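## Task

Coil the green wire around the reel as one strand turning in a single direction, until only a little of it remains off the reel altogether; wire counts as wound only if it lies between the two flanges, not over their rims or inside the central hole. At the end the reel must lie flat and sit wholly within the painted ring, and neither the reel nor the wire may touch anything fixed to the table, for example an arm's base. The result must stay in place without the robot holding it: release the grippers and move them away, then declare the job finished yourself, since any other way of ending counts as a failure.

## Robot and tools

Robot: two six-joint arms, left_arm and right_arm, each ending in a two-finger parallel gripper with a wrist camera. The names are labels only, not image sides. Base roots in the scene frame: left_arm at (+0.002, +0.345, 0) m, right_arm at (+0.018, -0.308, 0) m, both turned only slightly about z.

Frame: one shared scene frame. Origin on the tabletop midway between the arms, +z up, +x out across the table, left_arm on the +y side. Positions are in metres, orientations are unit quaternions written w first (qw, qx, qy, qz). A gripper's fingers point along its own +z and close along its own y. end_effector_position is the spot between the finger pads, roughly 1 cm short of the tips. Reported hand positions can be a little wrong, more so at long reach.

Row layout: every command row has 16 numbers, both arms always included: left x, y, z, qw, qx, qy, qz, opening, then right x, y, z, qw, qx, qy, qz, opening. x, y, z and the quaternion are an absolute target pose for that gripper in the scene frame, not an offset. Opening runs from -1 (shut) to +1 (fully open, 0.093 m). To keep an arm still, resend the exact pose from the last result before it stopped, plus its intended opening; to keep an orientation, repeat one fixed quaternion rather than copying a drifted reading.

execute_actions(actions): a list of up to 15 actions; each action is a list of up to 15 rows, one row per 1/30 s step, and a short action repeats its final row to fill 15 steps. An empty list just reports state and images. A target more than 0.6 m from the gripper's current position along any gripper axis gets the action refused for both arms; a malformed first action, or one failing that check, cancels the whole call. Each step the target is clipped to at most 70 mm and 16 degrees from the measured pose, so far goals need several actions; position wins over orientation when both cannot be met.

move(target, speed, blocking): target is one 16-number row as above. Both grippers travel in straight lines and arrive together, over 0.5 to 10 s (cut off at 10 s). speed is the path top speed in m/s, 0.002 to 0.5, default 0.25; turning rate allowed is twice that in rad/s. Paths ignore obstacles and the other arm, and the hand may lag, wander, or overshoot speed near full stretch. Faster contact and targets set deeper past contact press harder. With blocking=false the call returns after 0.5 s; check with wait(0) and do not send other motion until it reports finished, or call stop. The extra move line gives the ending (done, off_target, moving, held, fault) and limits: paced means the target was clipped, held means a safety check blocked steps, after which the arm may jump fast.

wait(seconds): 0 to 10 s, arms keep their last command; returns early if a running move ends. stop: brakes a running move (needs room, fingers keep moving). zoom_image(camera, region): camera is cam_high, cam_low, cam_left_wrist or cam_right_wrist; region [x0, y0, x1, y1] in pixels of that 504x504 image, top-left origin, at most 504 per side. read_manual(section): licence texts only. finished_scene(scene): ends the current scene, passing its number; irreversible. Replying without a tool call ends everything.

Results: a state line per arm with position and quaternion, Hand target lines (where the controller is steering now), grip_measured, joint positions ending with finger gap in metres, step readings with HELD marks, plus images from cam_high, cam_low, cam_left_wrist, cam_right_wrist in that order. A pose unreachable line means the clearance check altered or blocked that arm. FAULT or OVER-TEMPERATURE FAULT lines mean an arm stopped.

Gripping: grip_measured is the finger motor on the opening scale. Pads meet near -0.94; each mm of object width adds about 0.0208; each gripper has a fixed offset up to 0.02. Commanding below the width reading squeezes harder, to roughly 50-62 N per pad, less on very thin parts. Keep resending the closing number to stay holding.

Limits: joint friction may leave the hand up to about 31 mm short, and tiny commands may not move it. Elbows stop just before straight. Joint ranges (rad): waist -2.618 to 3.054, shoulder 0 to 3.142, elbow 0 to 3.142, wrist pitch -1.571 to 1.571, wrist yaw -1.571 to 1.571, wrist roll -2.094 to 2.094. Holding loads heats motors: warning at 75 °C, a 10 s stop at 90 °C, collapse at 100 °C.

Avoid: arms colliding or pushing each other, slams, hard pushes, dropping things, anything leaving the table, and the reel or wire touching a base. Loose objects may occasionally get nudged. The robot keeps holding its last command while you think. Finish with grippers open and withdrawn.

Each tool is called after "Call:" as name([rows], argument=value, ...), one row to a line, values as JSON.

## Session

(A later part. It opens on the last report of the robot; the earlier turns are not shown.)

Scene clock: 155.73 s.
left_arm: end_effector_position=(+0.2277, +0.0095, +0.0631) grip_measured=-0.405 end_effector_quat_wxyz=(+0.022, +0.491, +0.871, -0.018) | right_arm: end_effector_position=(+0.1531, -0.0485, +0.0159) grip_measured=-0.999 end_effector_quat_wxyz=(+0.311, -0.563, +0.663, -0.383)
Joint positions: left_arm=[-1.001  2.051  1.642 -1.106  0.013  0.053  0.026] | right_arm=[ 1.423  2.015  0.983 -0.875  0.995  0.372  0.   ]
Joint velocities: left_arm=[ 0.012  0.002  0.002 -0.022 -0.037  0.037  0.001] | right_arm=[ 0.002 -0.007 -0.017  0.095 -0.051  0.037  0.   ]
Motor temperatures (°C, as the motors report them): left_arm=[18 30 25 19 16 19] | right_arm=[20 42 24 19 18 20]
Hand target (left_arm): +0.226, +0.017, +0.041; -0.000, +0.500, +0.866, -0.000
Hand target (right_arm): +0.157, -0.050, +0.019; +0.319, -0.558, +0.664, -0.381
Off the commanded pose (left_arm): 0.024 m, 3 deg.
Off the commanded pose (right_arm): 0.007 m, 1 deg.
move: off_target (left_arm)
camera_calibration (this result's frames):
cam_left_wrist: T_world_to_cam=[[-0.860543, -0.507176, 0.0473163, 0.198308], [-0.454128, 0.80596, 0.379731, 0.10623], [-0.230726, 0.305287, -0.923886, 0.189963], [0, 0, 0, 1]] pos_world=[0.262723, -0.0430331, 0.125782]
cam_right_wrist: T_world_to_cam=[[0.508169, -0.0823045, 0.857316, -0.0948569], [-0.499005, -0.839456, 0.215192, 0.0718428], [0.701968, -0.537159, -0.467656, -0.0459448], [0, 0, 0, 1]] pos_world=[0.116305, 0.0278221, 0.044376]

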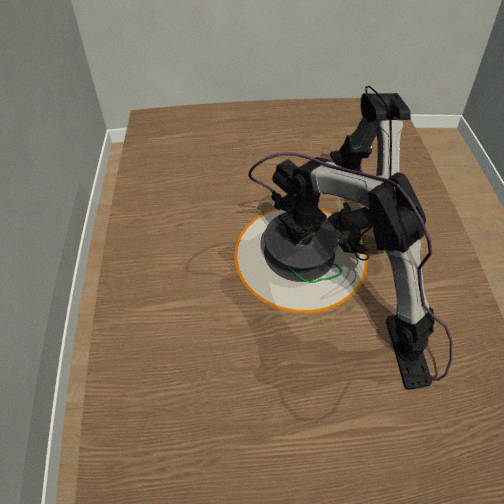

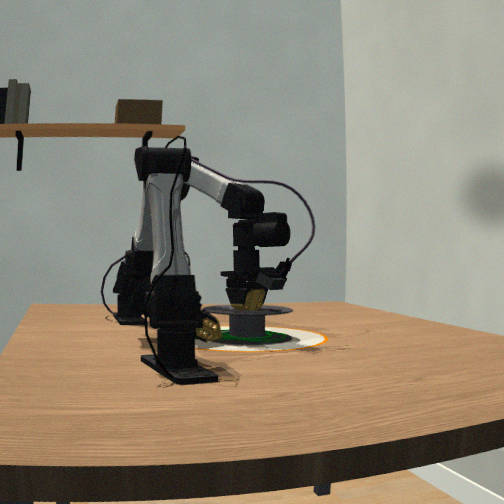

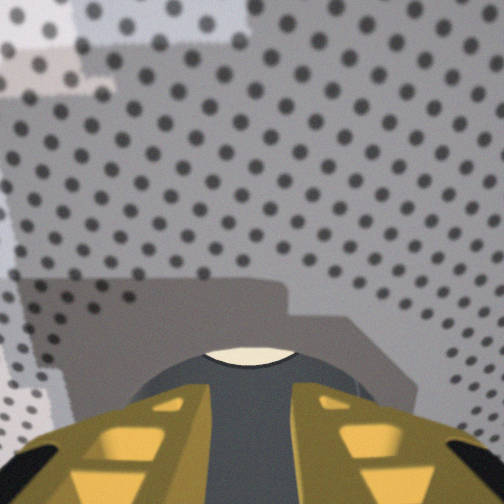

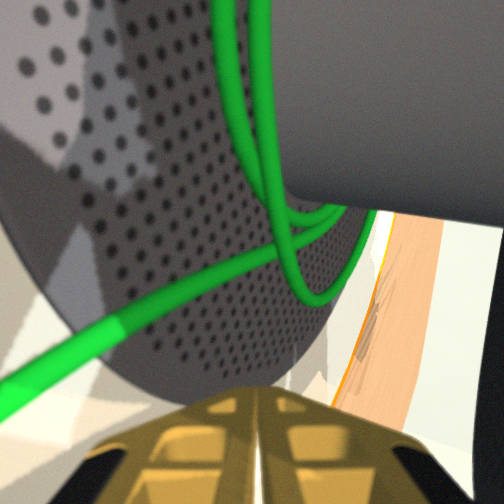

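Call:
move(target=[0.226,0.016,0.04,0,0.5,0.866,0,0.1,0.148,0.008,0.008,0.321,-0.557,0.663,-0.383,-1], speed=0.1)

Scene clock: 157.10 s.
left_arm: end_effector_position=(+0.2281, +0.0105, +0.0631) grip_measured=-0.405 end_effector_quat_wxyz=(+0.022, +0.501, +0.865, -0.015) | right_arm: end_effector_position=(+0.1512, -0.0054, +0.0138) grip_measured=-0.999 end_effector_quat_wxyz=(+0.306, -0.563, +0.656, -0.399)
Joint positions: left_arm=[-1.001  2.051  1.642 -1.109  0.008  0.077  0.026] | right_arm=[ 1.428  2.177  1.224 -1.011  1.006  0.403  0.   ]
Joint velocities: left_arm=[-0.017 -0.002 -0.022 -0.022  0.007 -0.022 -0.001] | right_arm=[-0.007  0.007 -0.007 -0.037  0.081  0.066  0.   ]
Motor temperatures (°C, as the motors report them): left_arm=[18 30 25 19 16 19] | right_arm=[20 42 24 18 18 20]
Hand target (left_arm): +0.226, +0.017, +0.041; -0.000, +0.500, +0.866, -0.000
Hand target (right_arm): +0.148, +0.007, +0.008; +0.321, -0.557, +0.663, -0.383
Off the commanded pose (left_arm): 0.024 m, 3 deg.
Off the commanded pose (right_arm): 0.015 m, 3 deg.
move: off_target (left_arm, right_arm)
camera_calibration (this result's frames):
cam_left_wrist: T_world_to_cam=[[-0.872149, -0.487558, 0.0405351, 0.202105], [-0.437311, 0.814043, 0.38222, 0.101581], [-0.219352, 0.315627, -0.923182, 0.186985], [0, 0, 0, 1]] pos_world=[0.261704, -0.043171, 0.125602]
cam_right_wrist: T_world_to_cam=[[0.493547, -0.059203, 0.867702, -0.0863806], [-0.507846, -0.829546, 0.232262, 0.10871], [0.706048, -0.555291, -0.439486, -0.023541], [0, 0, 0, 1]] pos_world=[0.114462, 0.0719938, 0.0393575]

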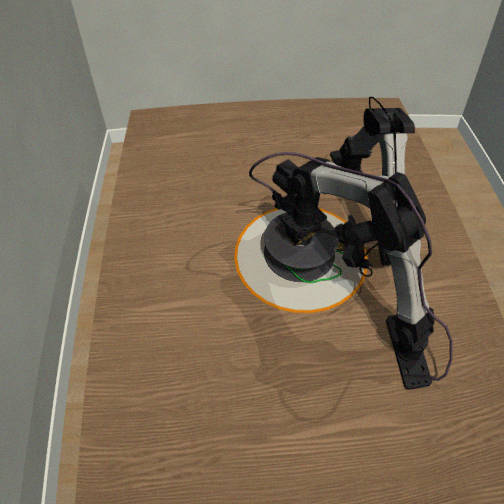

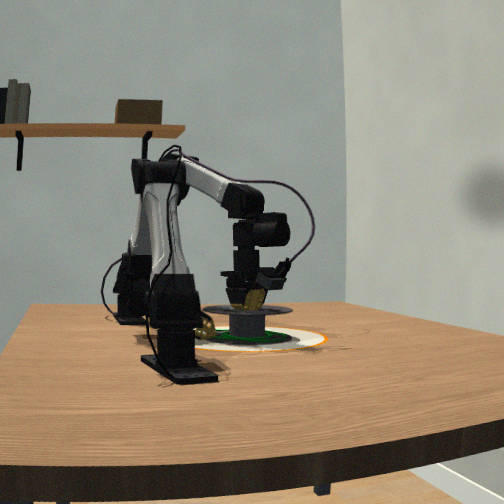

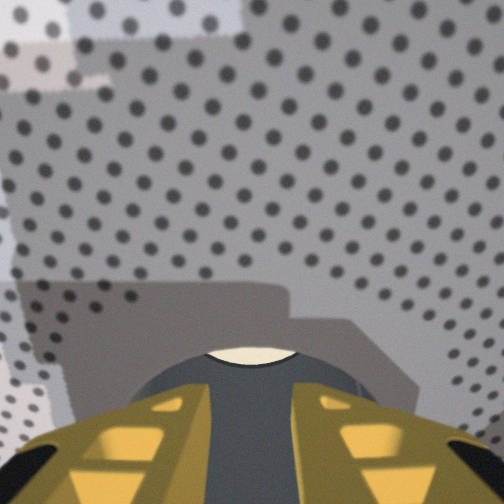

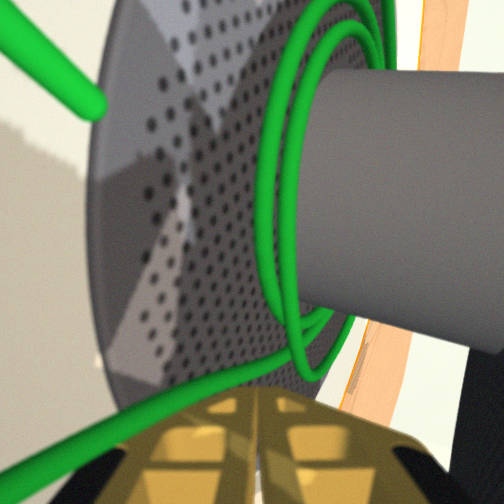

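Call:
move(target=[0.226,0.014,0.046,0,0.5,0.866,0,-1,0.148,0.018,0.008,0.321,-0.557,0.663,-0.383,-1], speed=0.1)

Call:
move(target=[0.226,0.014,0.04,0,0.5,0.866,0,0.1,0.148,0.018,0.008,0.321,-0.557,0.663,-0.383,-1], speed=0.1)

Scene clock: 158.47 s.
left_arm: end_effector_position=(+0.2274, +0.0115, +0.0574) grip_measured=-0.999 end_effector_quat_wxyz=(+0.014, +0.501, +0.865, -0.011) | right_arm: end_effector_position=(+0.1510, +0.0080, +0.0133) grip_measured=-0.999 end_effector_quat_wxyz=(+0.313, -0.559, +0.660, -0.392)
Joint positions: left_arm=[-1.001  2.066  1.642 -1.111  0.008  0.076  0.   ] | right_arm=[ 1.428  2.206  1.278 -1.016  1.008  0.404  0.   ]
Joint velocities: left_arm=[ 0.007 -0.002 -0.007  0.066 -0.066 -0.066  0.   ] | right_arm=[-0.002 -0.012 -0.002 -0.051 -0.022 -0.007  0.   ]
Motor temperatures (°C, as the motors report them): left_arm=[18 30 25 19 16 19] | right_arm=[20 42 24 18 18 20]
Hand target (left_arm): +0.226, +0.014, +0.046; +0.000, +0.500, +0.866, +0.000
Hand target (right_arm): +0.148, +0.018, +0.008; +0.321, -0.557, +0.663, -0.383
Off the commanded pose (left_arm): 0.012 m, 2 deg.
Off the commanded pose (right_arm): 0.012 m, 1 deg.
move: off_target (left_arm, right_arm)
camera_calibration (this result's frames):
cam_left_wrist: T_world_to_cam=[[-0.871573, -0.488463, 0.0420147, 0.202021], [-0.433932, 0.80847, 0.397593, 0.101026], [-0.228177, 0.328299, -0.9166, 0.182711], [0, 0, 0, 1]] pos_world=[0.261605, -0.0429807, 0.118818]
cam_right_wrist: T_world_to_cam=[[0.492319, -0.0775955, 0.866949, -0.0846908], [-0.508197, -0.83425, 0.213924, 0.120116], [0.706653, -0.5459, -0.45015, -0.0161954], [0, 0, 0, 1]] pos_world=[0.114182, 0.0847944, 0.0404365]

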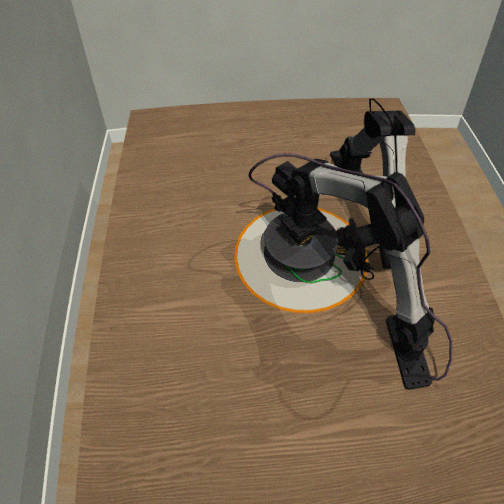

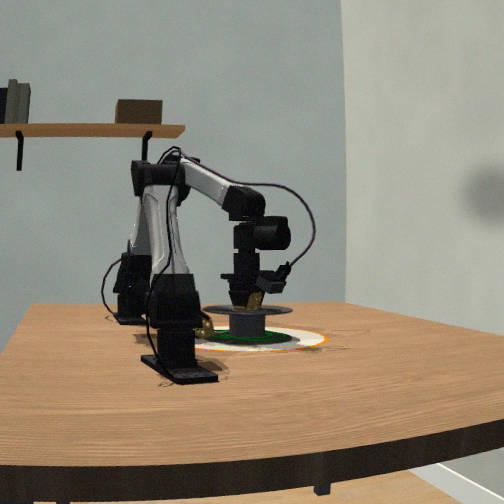

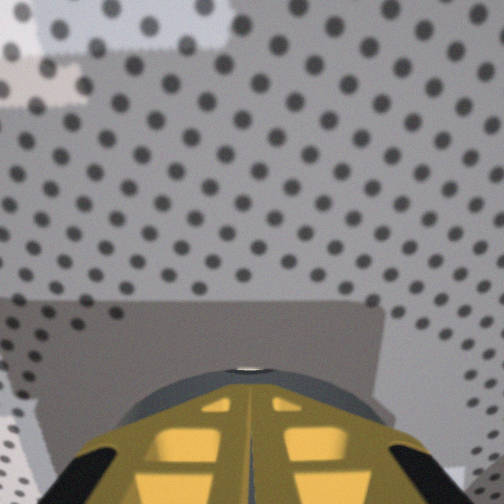

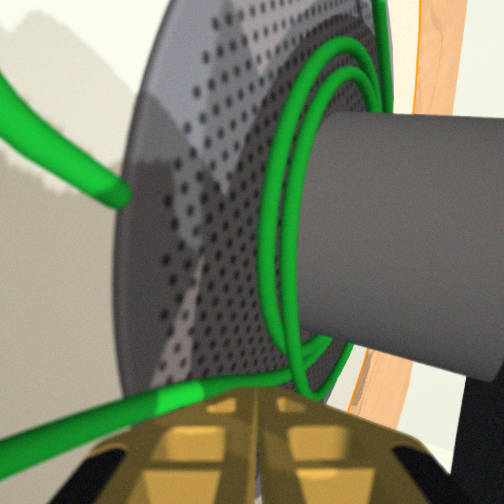

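Scene clock: 159.17 s.
left_arm: end_effector_position=(+0.2280, +0.0115, +0.0601) grip_measured=-0.514 end_effector_quat_wxyz=(+0.018, +0.500, +0.866, -0.012) | right_arm: end_effector_position=(+0.1510, +0.0078, +0.0134) grip_measured=-0.999 end_effector_quat_wxyz=(+0.312, -0.559, +0.660, -0.393)
Joint positions: left_arm=[-1.001  2.059  1.642 -1.111  0.005  0.075  0.021] | right_arm=[ 1.428  2.206  1.278 -1.017  1.008  0.404  0.   ]
Joint velocities: left_arm=[ 0.002 -0.007 -0.002  0.007  0.081 -0.007 -0.   ] | right_arm=[-0.002 -0.017 -0.012 -0.066 -0.051 -0.007  0.   ]
Motor temperatures (°C, as the motors report them): left_arm=[18 30 25 19 16 19] | right_arm=[20 42 24 18 18 20]
Hand target (left_arm): +0.226, +0.015, +0.041; -0.000, +0.500, +0.866, +0.000
Hand target (right_arm): +0.148, +0.017, +0.008; +0.321, -0.557, +0.663, -0.383
Off the commanded pose (left_arm): 0.020 m, 2 deg.
Off the commanded pose (right_arm): 0.012 m, 2 deg.
move: off_target (left_arm, right_arm)
camera_calibration (this result's frames):
cam_left_wrist: T_world_to_cam=[[-0.871019, -0.489713, 0.038829, 0.202458], [-0.437623, 0.809417, 0.391573, 0.101354], [-0.223187, 0.324075, -0.919327, 0.184443], [0, 0, 0, 1]] pos_world=[0.261865, -0.042665, 0.122015]
cam_right_wrist: T_world_to_cam=[[0.492288, -0.0766037, 0.867055, -0.0847709], [-0.508205, -0.834004, 0.21486, 0.119946], [0.706669, -0.546414, -0.4495, -0.0162708], [0, 0, 0, 1]] pos_world=[0.114187, 0.0846509, 0.0404159]

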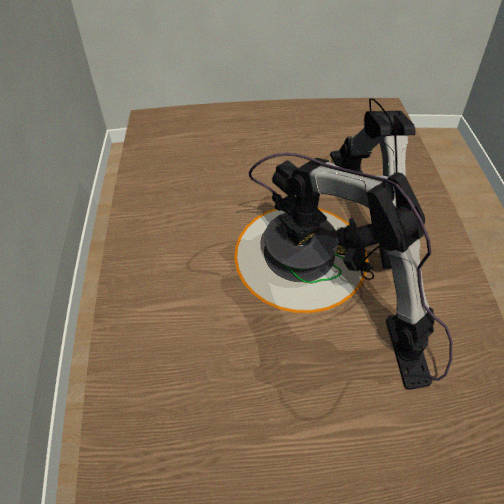

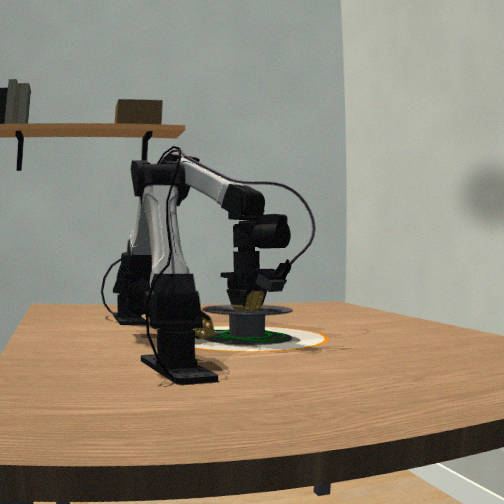

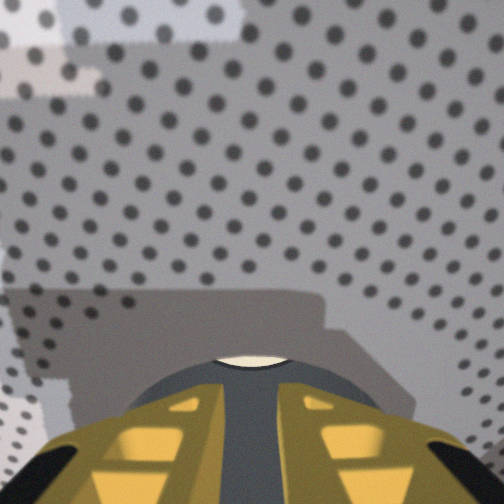

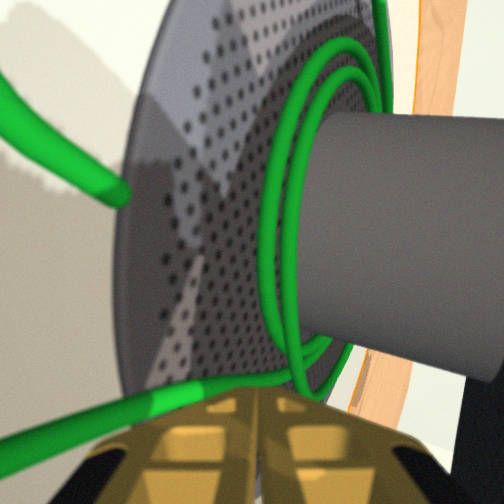

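Now rotate CCW with A guided.

Call:
move(target=[0.226,0.014,0.04,0,0,1,0,0.1,0.148,0.018,0.008,0.321,-0.557,0.663,-0.383,-1], speed=0.35)

Scene clock: 161.60 s.
left_arm: end_effector_position=(+0.2307, +0.0137, +0.0601) grip_measured=-0.514 end_effector_quat_wxyz=(+0.018, +0.017, +1.000, -0.012) | right_arm: end_effector_position=(+0.1510, +0.0082, +0.0132) grip_measured=-0.999 end_effector_quat_wxyz=(+0.313, -0.559, +0.661, -0.392)
Joint positions: left_arm=[-1.001  2.059  1.642 -1.112 -0.016 -0.939  0.021] | right_arm=[ 1.428  2.206  1.278 -1.015  1.008  0.404  0.   ]
Joint velocities: left_arm=[-0.002 -0.012  0.007  0.022 -0.007 -0.11  -0.001] | right_arm=[ 0.002  0.007 -0.002  0.007 -0.022 -0.051  0.   ]
Motor temperatures (°C, as the motors report them): left_arm=[18 30 25 19 16 19] | right_arm=[20 42 24 18 18 20]
Hand target (left_arm): +0.226, +0.015, +0.041; +0.000, -0.000, +1.000, +0.001
Hand target (right_arm): +0.148, +0.018, +0.008; +0.321, -0.557, +0.663, -0.383
Off the commanded pose (left_arm): 0.021 m, 3 deg.
Off the commanded pose (right_arm): 0.011 m, 1 deg.
move: off_target (left_arm, right_arm)
camera_calibration (this result's frames):
cam_left_wrist: T_world_to_cam=[[-0.0447097, -0.997112, 0.061397, 0.0208402], [-0.9158, 0.0654636, 0.396263, 0.220975], [-0.399138, -0.0385106, -0.916082, 0.229701], [0, 0, 0, 1]] pos_world=[0.294983, 0.0151601, 0.121581]
cam_right_wrist: T_world_to_cam=[[0.49236, -0.0789176, 0.866807, -0.0845837], [-0.508187, -0.834575, 0.212675, 0.120344], [0.706631, -0.545213, -0.451016, -0.0160951], [0, 0, 0, 1]] pos_world=[0.114176, 0.0849858, 0.0404643]

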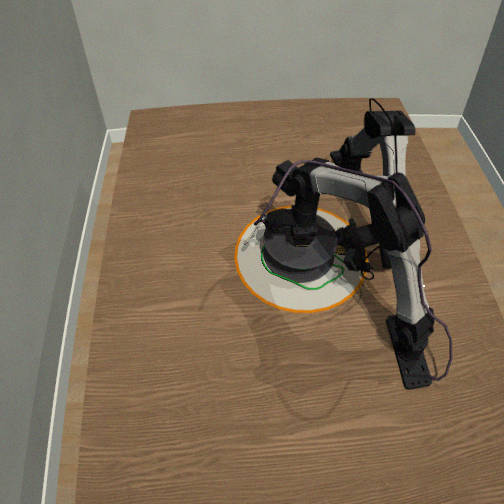

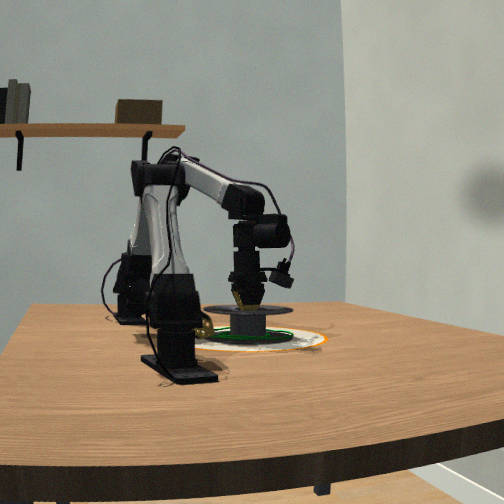

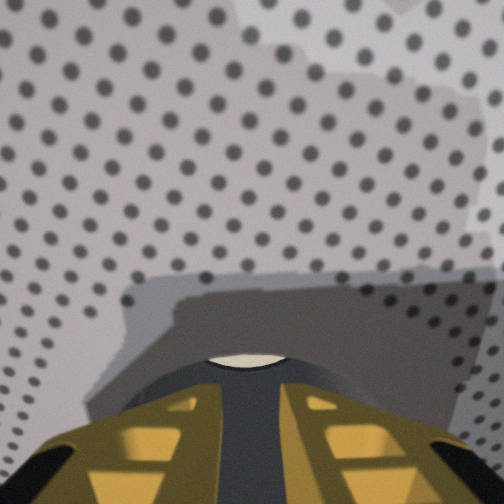

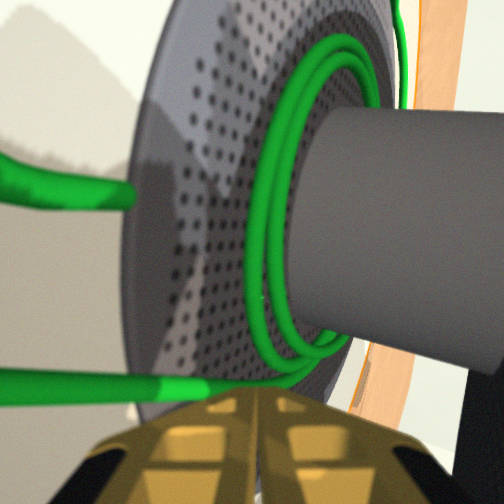

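Call:
move(target=[0.226,0.014,0.04,0,-0.485,0.875,0,0.1,0.148,0.018,0.008,0.321,-0.557,0.663,-0.383,-1], speed=0.35)

Scene clock: 164.00 s.
left_arm: end_effector_position=(+0.2307, +0.0136, +0.0612) grip_measured=-0.487 end_effector_quat_wxyz=(+0.010, -0.470, +0.883, -0.021) | right_arm: end_effector_position=(+0.1510, +0.0082, +0.0132) grip_measured=-0.999 end_effector_quat_wxyz=(+0.313, -0.559, +0.661, -0.392)
Joint positions: left_arm=[-1.001  2.056  1.642 -1.113 -0.016 -1.951  0.022] | right_arm=[ 1.428  2.206  1.278 -1.015  1.008  0.404  0.   ]
Joint velocities: left_arm=[-0.017 -0.002 -0.002 -0.095 -0.051  0.022 -0.001] | right_arm=[-0.002 -0.017 -0.007 -0.007  0.037 -0.007  0.   ]
Motor temperatures (°C, as the motors report them): left_arm=[18 30 25 19 16 19] | right_arm=[20 41 24 18 18 20]
Hand target (left_arm): +0.226, +0.015, +0.041; +0.001, -0.485, +0.875, +0.000
Hand target (right_arm): +0.148, +0.018, +0.008; +0.321, -0.557, +0.663, -0.383
Off the commanded pose (left_arm): 0.022 m, 3 deg.
Off the commanded pose (right_arm): 0.011 m, 1 deg.
move: off_target (left_arm, right_arm)
camera_calibration (this result's frames):
cam_left_wrist: T_world_to_cam=[[0.821543, -0.563992, 0.0835421, -0.186401], [-0.540148, -0.723014, 0.430686, 0.142547], [-0.182502, -0.398952, -0.898627, 0.18454], [0, 0, 0, 1]] pos_world=[0.263812, 0.0715575, 0.120012]
cam_right_wrist: T_world_to_cam=[[0.49236, -0.0789176, 0.866807, -0.0845837], [-0.508187, -0.834575, 0.212675, 0.120344], [0.706631, -0.545213, -0.451016, -0.0160951], [0, 0, 0, 1]] pos_world=[0.114176, 0.0849858, 0.0404643]

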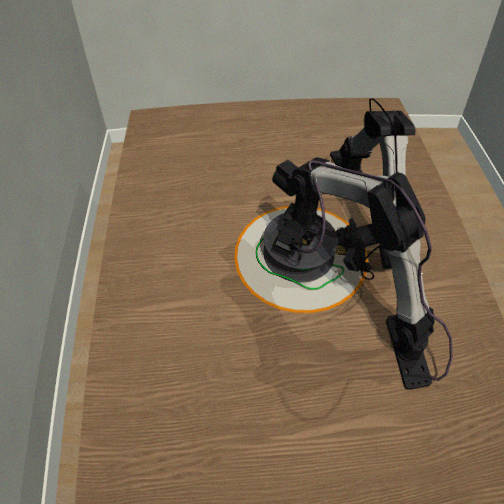

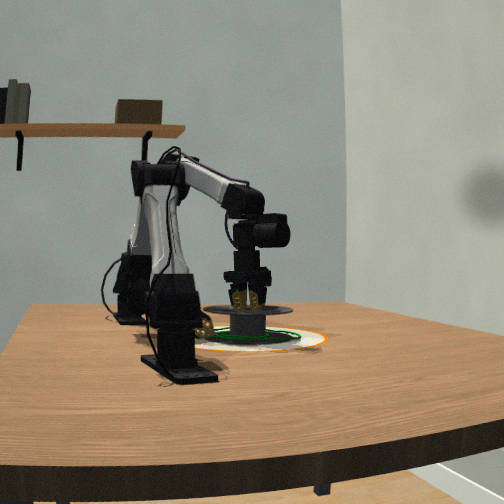

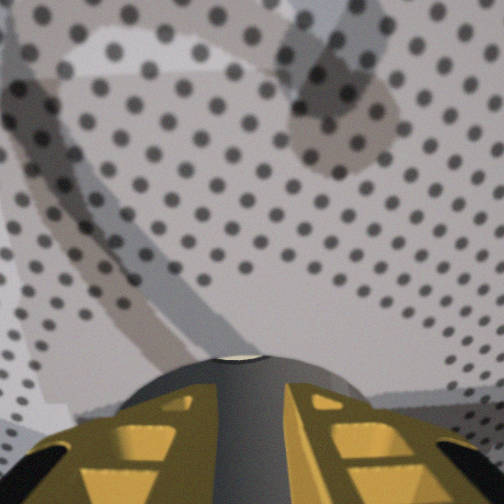

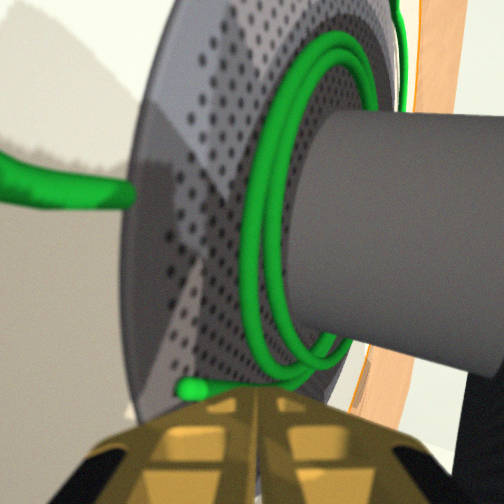

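Call:
move(target=[0.226,0.014,0.04,0,-0.485,0.875,0,0.1,0.09,0.012,0.05,0.321,-0.557,0.663,-0.383,-1], speed=0.15)

Scene clock: 166.00 s.
left_arm: end_effector_position=(+0.2308, +0.0134, +0.0621) grip_measured=-0.458 end_effector_quat_wxyz=(+0.010, -0.475, +0.880, -0.022) | right_arm: end_effector_position=(+0.0935, +0.0104, +0.0494) grip_measured=-0.999 end_effector_quat_wxyz=(+0.327, -0.557, +0.657, -0.389)
Joint positions: left_arm=[-1.001  2.054  1.643 -1.114 -0.015 -1.963  0.023] | right_arm=[ 1.599  2.206  1.409 -1.353  0.954  0.671  0.   ]
Joint velocities: left_arm=[ 0.007  0.002 -0.012 -0.051 -0.066 -0.022  0.001] | right_arm=[ 0.002 -0.012 -0.007 -0.051 -0.037  0.125  0.   ]
Motor temperatures (°C, as the motors report them): left_arm=[18 30 25 19 16 19] | right_arm=[20 42 24 18 18 20]
Hand target (left_arm): +0.226, +0.015, +0.041; +0.000, -0.485, +0.874, +0.000
Hand target (right_arm): +0.091, +0.013, +0.051; +0.323, -0.556, +0.662, -0.385
Off the commanded pose (left_arm): 0.023 m, 3 deg.
Off the commanded pose (right_arm): 0.004 m, 1 deg.
move: off_target (left_arm)
camera_calibration (this result's frames):
cam_left_wrist: T_world_to_cam=[[0.828295, -0.55373, 0.085496, -0.18848], [-0.531582, -0.728431, 0.432213, 0.14003], [-0.177052, -0.403448, -0.897709, 0.184039], [0, 0, 0, 1]] pos_world=[0.263139, 0.0718851, 0.120805]
cam_right_wrist: T_world_to_cam=[[0.477145, -0.0864589, 0.874561, -0.0863523], [-0.499679, -0.84533, 0.189047, 0.0857827], [0.722948, -0.527203, -0.446547, 0.0401045], [0, 0, 0, 1]] pos_world=[0.055073, 0.086192, 0.0772119]

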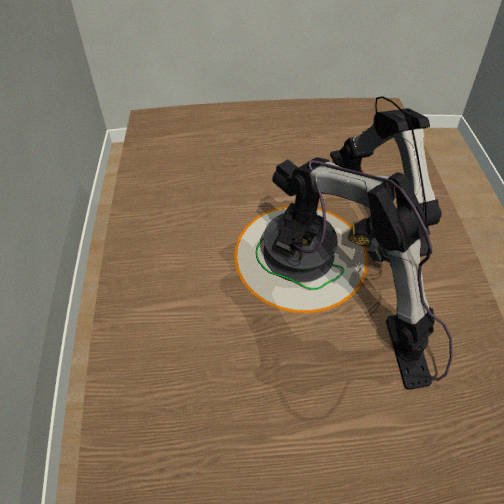

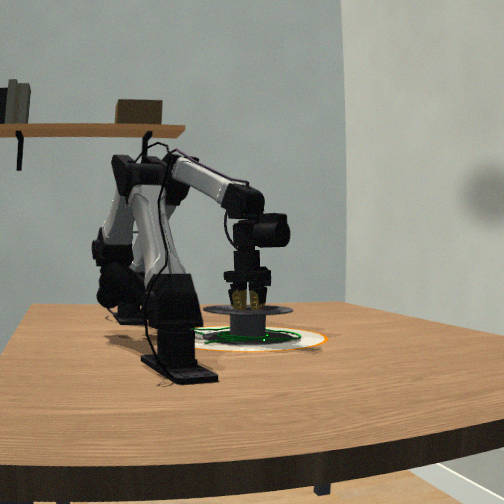

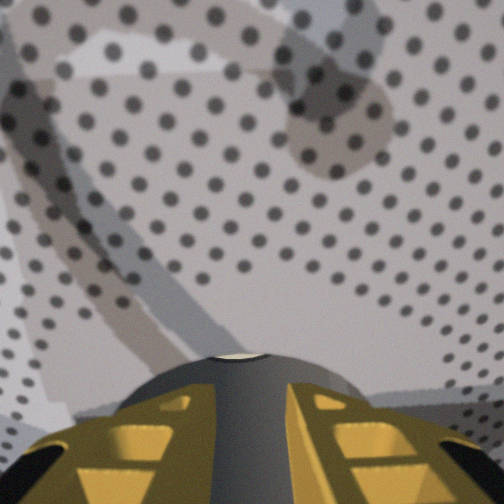

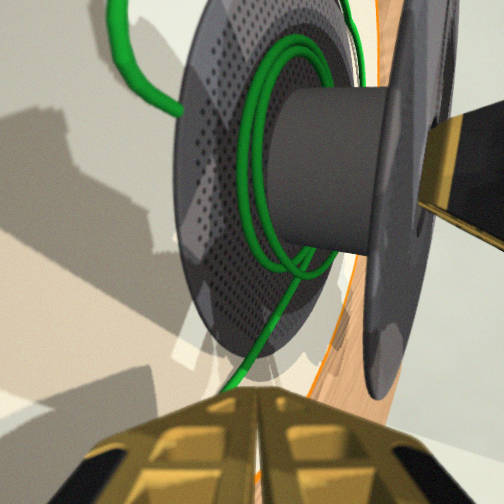

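Call:
move(target=[0.226,0.014,0.04,0,0,1,0,0.1,0.06,-0.03,0.10,0.2,-0.6,0.72,-0.27,-1], speed=0.35)

Scene clock: 171.87 s.
left_arm: end_effector_position=(+0.2296, +0.0101, +0.0622) grip_measured=-0.452 end_effector_quat_wxyz=(+0.014, -0.015, +1.000, -0.023) | right_arm: end_effector_position=(+0.0604, -0.0200, +0.1014) grip_measured=-0.999 end_effector_quat_wxyz=(+0.214, -0.599, +0.726, -0.262)
Joint positions: left_arm=[-1.001  2.054  1.643 -1.105  0.002 -1.004  0.023] | right_arm=[ 1.599  1.855  1.353 -1.379  0.627  0.494  0.   ]
Joint velocities: left_arm=[-0.007 -0.017  0.007 -0.066  0.037 -0.037  0.   ] | right_arm=[-0.007 -0.002 -0.017 -0.037 -0.051 -0.037  0.   ]
Motor temperatures (°C, as the motors report them): left_arm=[18 30 25 19 16 19] | right_arm=[20 42 24 18 18 20]
Hand target (left_arm): +0.226, +0.015, +0.041; -0.000, -0.000, +1.000, -0.000
Hand target (right_arm): +0.060, -0.030, +0.100; +0.202, -0.604, +0.722, -0.270
Off the commanded pose (left_arm): 0.023 m, 4 deg.
Off the commanded pose (right_arm): 0.010 m, 2 deg.
move: off_target (left_arm)
camera_calibration (this result's frames):
cam_left_wrist: T_world_to_cam=[[0.0201224, -0.996294, 0.0836304, 0.000854038], [-0.914636, 0.0154378, 0.403983, 0.219155], [-0.403777, -0.0846204, -0.910936, 0.232235], [0, 0, 0, 1]] pos_world=[0.294201, 0.0171194, 0.122944]
cam_right_wrist: T_world_to_cam=[[0.756157, -0.155326, 0.635689, -0.112651], [-0.430609, -0.849576, 0.304625, 0.0176826], [0.49275, -0.504077, -0.709298, 0.112185], [0, 0, 0, 1]] pos_world=[0.0375172, 0.054075, 0.145797]

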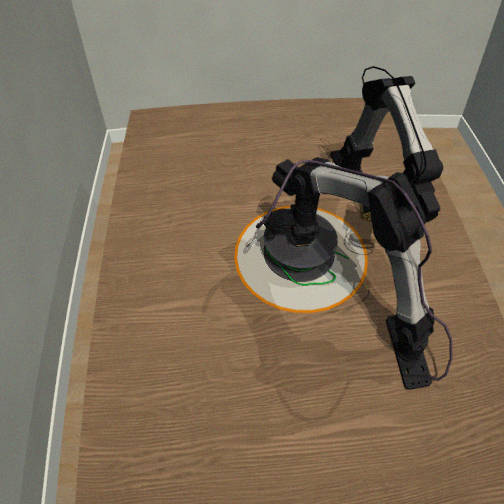

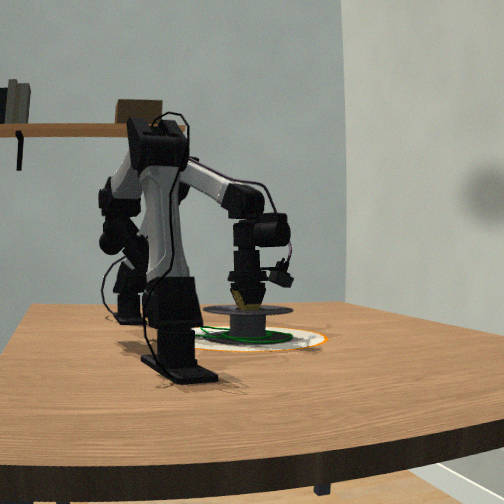

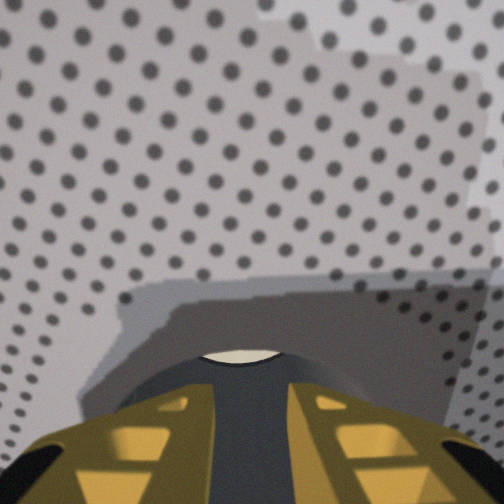

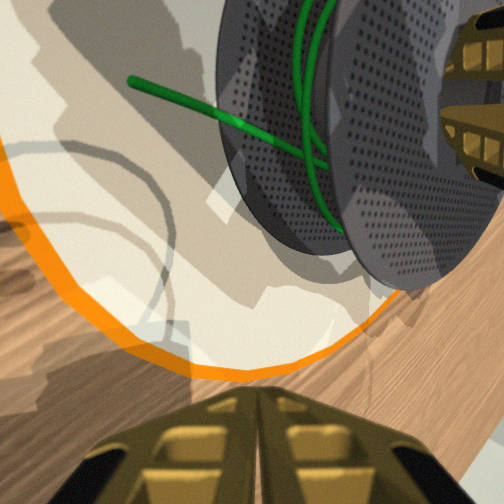

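Call:
move(target=[0.226,0.014,0.04,0,0,1,0,0.1,0.10,0.04,0.06,-0.056,-0.943,0.253,-0.209,-0.5], speed=0.4)

Scene clock: 183.53 s.
left_arm: end_effector_position=(+0.2296, +0.0101, +0.0622) grip_measured=-0.452 end_effector_quat_wxyz=(+0.014, -0.014, +1.000, -0.023) | right_arm: end_effector_position=(+0.0977, +0.0387, +0.0616) grip_measured=-0.503 end_effector_quat_wxyz=(+0.044, +0.944, -0.253, +0.209)
Joint positions: left_arm=[-1.001  2.054  1.643 -1.105  0.002 -1.001  0.023] | right_arm=[ 1.353  2.072  1.602 -1.287  0.39  -1.055  0.021]
Joint velocities: left_arm=[-0.012  0.017 -0.007 -0.066 -0.051 -0.037  0.001] | right_arm=[-0.007 -0.002 -0.002  0.007  0.007 -0.066 -0.001]
Motor temperatures (°C, as the motors report them): left_arm=[18 30 25 19 16 19] | right_arm=[20 42 24 18 18 20]
Hand target (left_arm): +0.226, +0.015, +0.041; -0.000, -0.000, +1.000, -0.000
Hand target (right_arm): +0.099, +0.039, +0.059; +0.055, +0.944, -0.252, +0.203
Off the commanded pose (left_arm): 0.023 m, 3 deg.
Off the commanded pose (right_arm): 0.003 m, 1 deg.
move: off_target (left_arm)
camera_calibration (this result's frames):
cam_left_wrist: T_world_to_cam=[[0.0170746, -0.996358, 0.0835443, 0.00155985], [-0.914641, 0.0181891, 0.403857, 0.219136], [-0.403906, -0.0833087, -0.910999, 0.232255], [0, 0, 0, 1]] pos_world=[0.294213, 0.0169171, 0.122954]
cam_right_wrist: T_world_to_cam=[[0.503543, 0.863589, 0.0256542, -0.0836201], [0.567503, -0.352999, 0.743863, -0.0479587], [0.651448, -0.360008, -0.66784, 0.0715904], [0, 0, 0, 1]] pos_world=[0.0226857, 0.0810572, 0.0856308]

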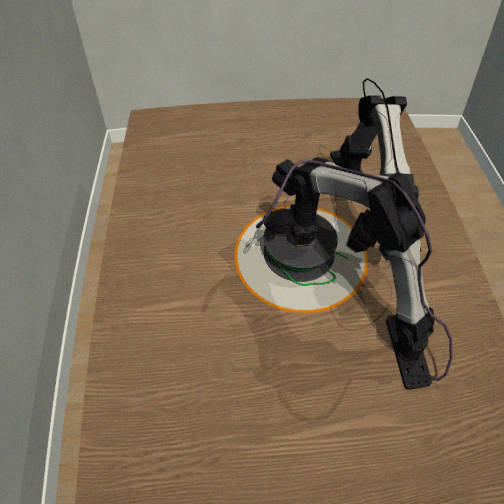

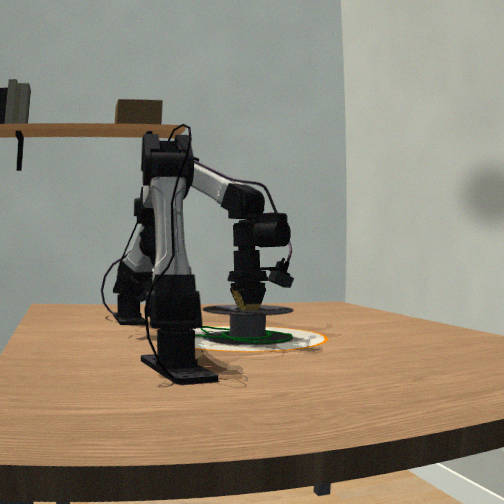

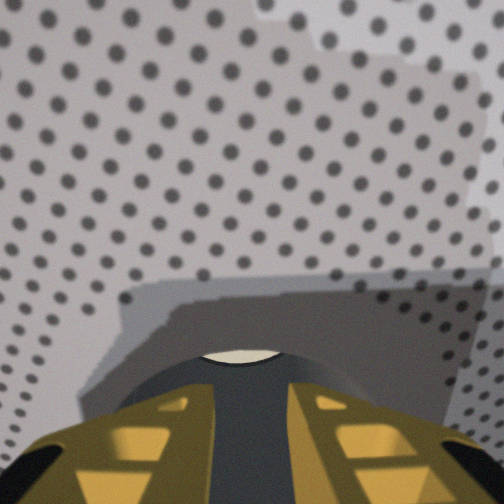

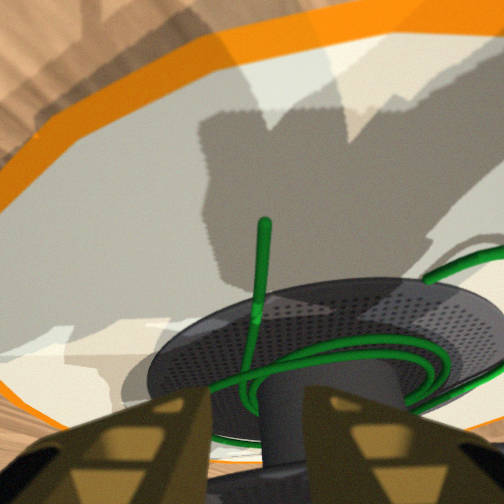

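Call:
execute_actions(actions=[])

Scene clock: 185.37 s.
left_arm: end_effector_position=(+0.2297, +0.0101, +0.0622) grip_measured=-0.452 end_effector_quat_wxyz=(+0.014, -0.014, +1.000, -0.023) | right_arm: end_effector_position=(+0.0976, +0.0385, +0.0616) grip_measured=-0.503 end_effector_quat_wxyz=(+0.045, +0.944, -0.251, +0.209)
Joint positions: left_arm=[-1.001  2.054  1.643 -1.105  0.002 -1.001  0.023] | right_arm=[ 1.353  2.072  1.602 -1.288  0.389 -1.057  0.021]
Joint velocities: left_arm=[-0.007 -0.007  0.012 -0.051 -0.037  0.007 -0.001] | right_arm=[ 0.012  0.017 -0.017 -0.007  0.007  0.037 -0.   ]
Motor temperatures (°C, as the motors report them): left_arm=[18 30 25 19 16 19] | right_arm=[20 42 24 18 18 20]
Hand target (left_arm): +0.226, +0.015, +0.041; -0.000, -0.000, +1.000, -0.000
Hand target (right_arm): +0.099, +0.039, +0.059; +0.055, +0.944, -0.252, +0.203
Off the commanded pose (left_arm): 0.023 m, 4 deg.
Off the commanded pose (right_arm): 0.003 m, 1 deg.
camera_calibration (this result's frames):
cam_left_wrist: T_world_to_cam=[[0.0170566, -0.996331, 0.0838621, 0.00146658], [-0.914728, 0.0183164, 0.403655, 0.219214], [-0.40371, -0.083596, -0.91106, 0.232236], [0, 0, 0, 1]] pos_world=[0.294252, 0.01686, 0.122971]
cam_right_wrist: T_world_to_cam=[[0.501828, 0.864639, 0.0238522, -0.0831983], [0.568835, -0.350669, 0.743947, -0.0482135], [0.65161, -0.359765, -0.667813, 0.0715504], [0, 0, 0, 1]] pos_world=[0.0225538, 0.0807709, 0.085635]

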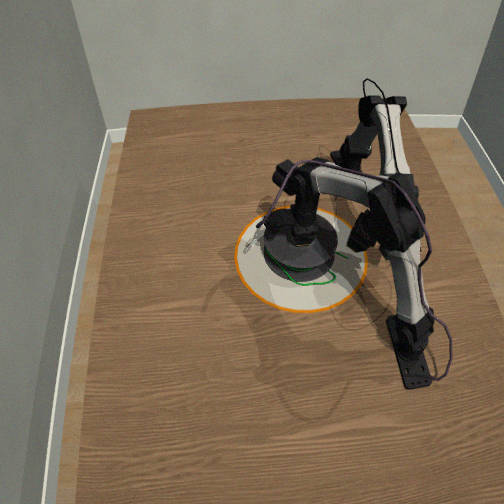

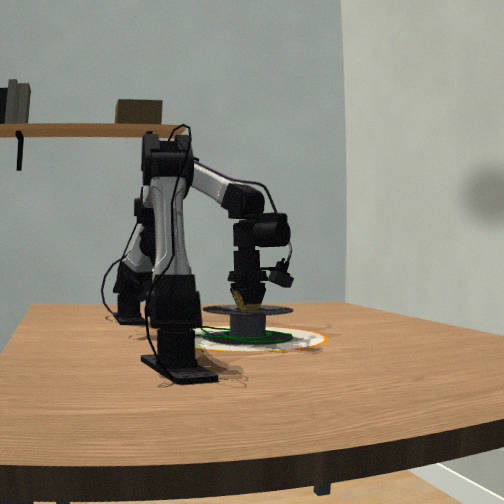

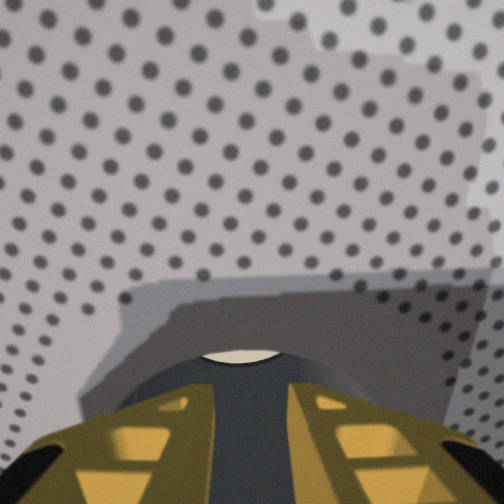

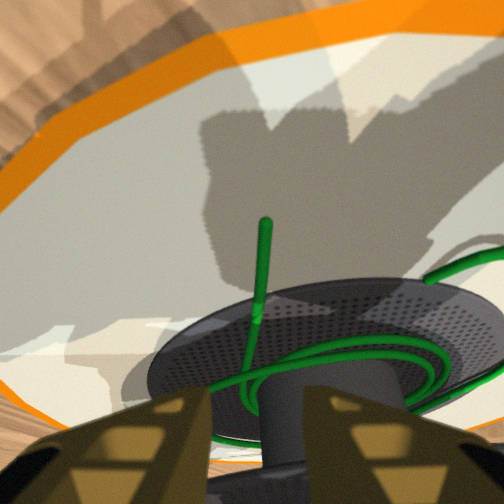

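Call:
move(target=[0.226,0.014,0.04,0,0,1,0,0.1,0.106,0.038,0.012,-0.056,-0.943,0.253,-0.209,-0.5], speed=0.15)

Scene clock: 187.33 s.
left_arm: end_effector_position=(+0.2297, +0.0101, +0.0622) grip_measured=-0.452 end_effector_quat_wxyz=(+0.014, -0.014, +1.000, -0.023) | right_arm: end_effector_position=(+0.1031, +0.0407, +0.0206) grip_measured=-0.503 end_effector_quat_wxyz=(+0.048, +0.944, -0.253, +0.208)
Joint positions: left_arm=[-1.001  2.054  1.643 -1.105  0.002 -1.001  0.023] | right_arm=[ 1.338  2.133  1.526 -1.152  0.389 -1.069  0.021]
Joint velocities: left_arm=[-0.022  0.007 -0.012 -0.022 -0.066 -0.037  0.   ] | right_arm=[-0.007 -0.002 -0.012  0.051 -0.037 -0.037 -0.   ]
Motor temperatures (°C, as the motors report them): left_arm=[18 30 25 19 16 19] | right_arm=[20 42 24 18 18 20]
Hand target (left_arm): +0.226, +0.015, +0.041; -0.000, -0.000, +1.000, -0.000
Hand target (right_arm): +0.106, +0.037, +0.012; +0.056, +0.943, -0.253, +0.208
Off the commanded pose (left_arm): 0.023 m, 4 deg.
Off the commanded pose (right_arm): 0.009 m, 1 deg.
move: off_target (left_arm)
camera_calibration (this result's frames):
cam_left_wrist: T_world_to_cam=[[0.0170566, -0.996331, 0.0838621, 0.00146658], [-0.914728, 0.0183164, 0.403655, 0.219214], [-0.40371, -0.083596, -0.91106, 0.232236], [0, 0, 0, 1]] pos_world=[0.294252, 0.01686, 0.122971]
cam_right_wrist: T_world_to_cam=[[0.505772, 0.862481, 0.0179095, -0.0870277], [0.568995, -0.349128, 0.74455, -0.0201892], [0.648413, -0.366382, -0.667327, 0.0419845], [0, 0, 0, 1]] pos_world=[0.0282805, 0.0833935, 0.0446079]

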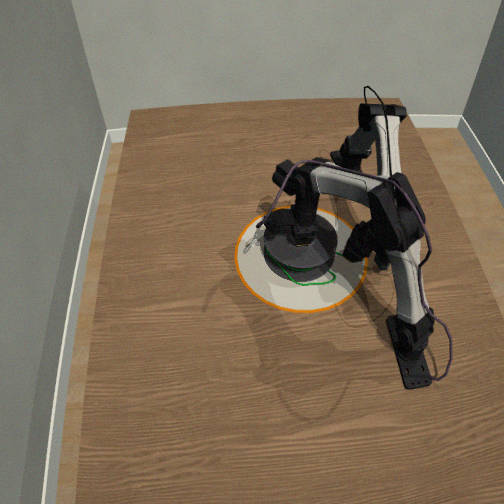

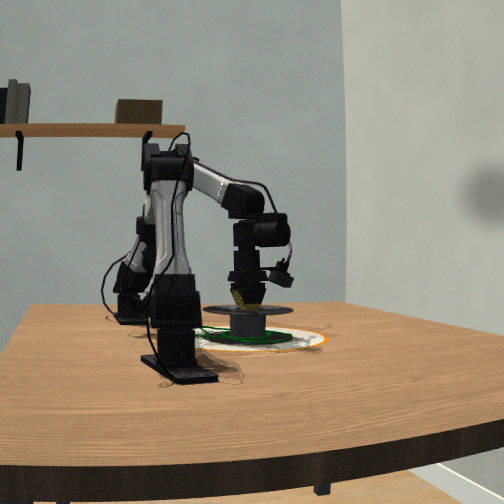

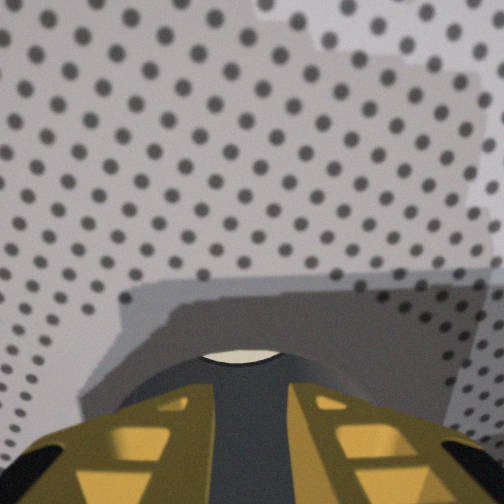

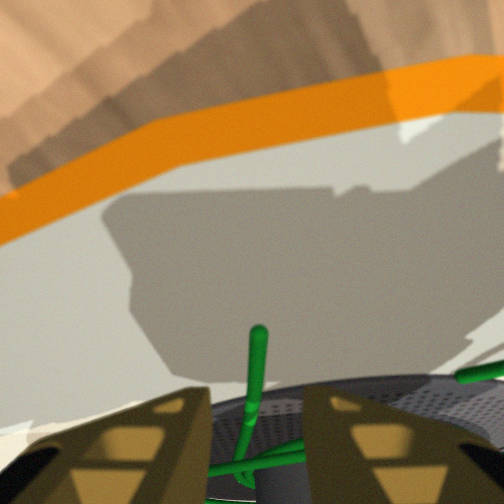

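Call:
move(target=[0.226,0.014,0.04,0,0,1,0,0.1,0.106,0.039,0.0,-0.056,-0.943,0.253,-0.209,-0.5], speed=0.1)

Scene clock: 188.57 s.
left_arm: end_effector_position=(+0.2296, +0.0100, +0.0622) grip_measured=-0.452 end_effector_quat_wxyz=(+0.014, -0.014, +1.000, -0.023) | right_arm: end_effector_position=(+0.1034, +0.0472, +0.0132) grip_measured=-0.503 end_effector_quat_wxyz=(+0.039, +0.944, -0.255, +0.206)
Joint positions: left_arm=[-1.001  2.054  1.643 -1.105  0.002 -1.001  0.023] | right_arm=[ 1.338  2.151  1.526 -1.116  0.389 -1.069  0.021]
Joint velocities: left_arm=[-0.012 -0.002 -0.007  0.007  0.051  0.022 -0.001] | right_arm=[ 0.007  0.007 -0.007 -0.051 -0.007 -0.11  -0.   ]
Motor temperatures (°C, as the motors report them): left_arm=[18 30 25 19 16 19] | right_arm=[20 42 24 18 18 20]
Hand target (left_arm): +0.226, +0.015, +0.041; -0.000, -0.000, +1.000, -0.000
Hand target (right_arm): +0.106, +0.038, +0.001; +0.056, +0.943, -0.253, +0.209
Off the commanded pose (left_arm): 0.023 m, 4 deg.
Off the commanded pose (right_arm): 0.016 m, 2 deg.
move: off_target (left_arm, right_arm)
camera_calibration (this result's frames):
cam_left_wrist: T_world_to_cam=[[0.0170623, -0.996314, 0.0840703, 0.00141703], [-0.9146, 0.018422, 0.403939, 0.219118], [-0.403999, -0.0837829, -0.910915, 0.23227], [0, 0, 0, 1]] pos_world=[0.294218, 0.0168355, 0.122949]
cam_right_wrist: T_world_to_cam=[[0.505446, 0.862172, 0.0344018, -0.092855], [0.568352, -0.362664, 0.738546, -0.0118572], [0.64923, -0.353743, -0.673324, 0.0385802], [0, 0, 0, 1]] pos_world=[0.0286248, 0.0894043, 0.0379284]

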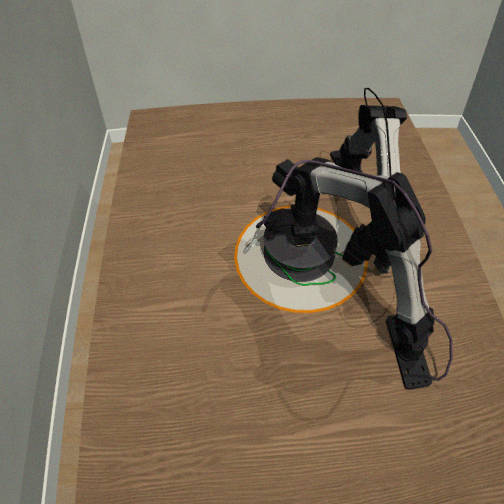

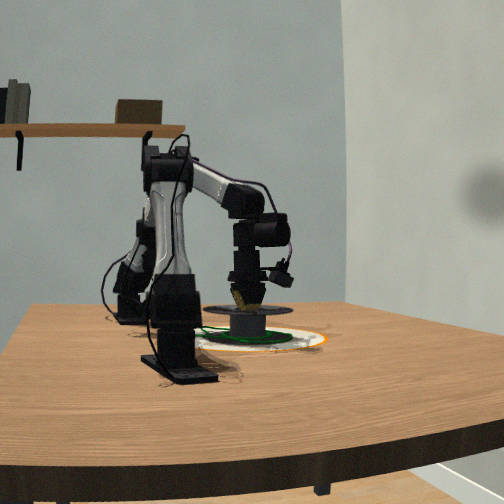

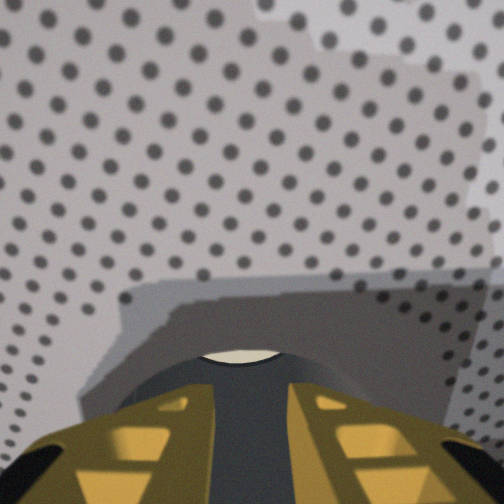

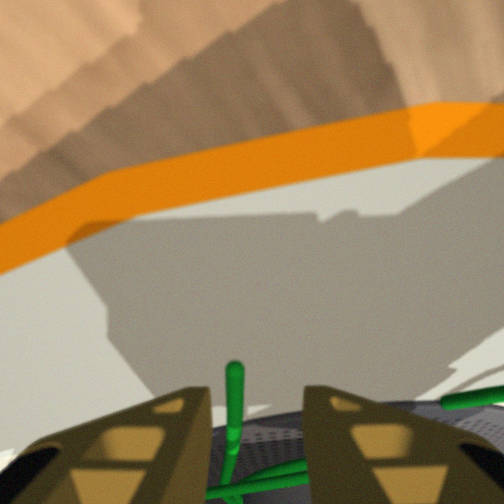

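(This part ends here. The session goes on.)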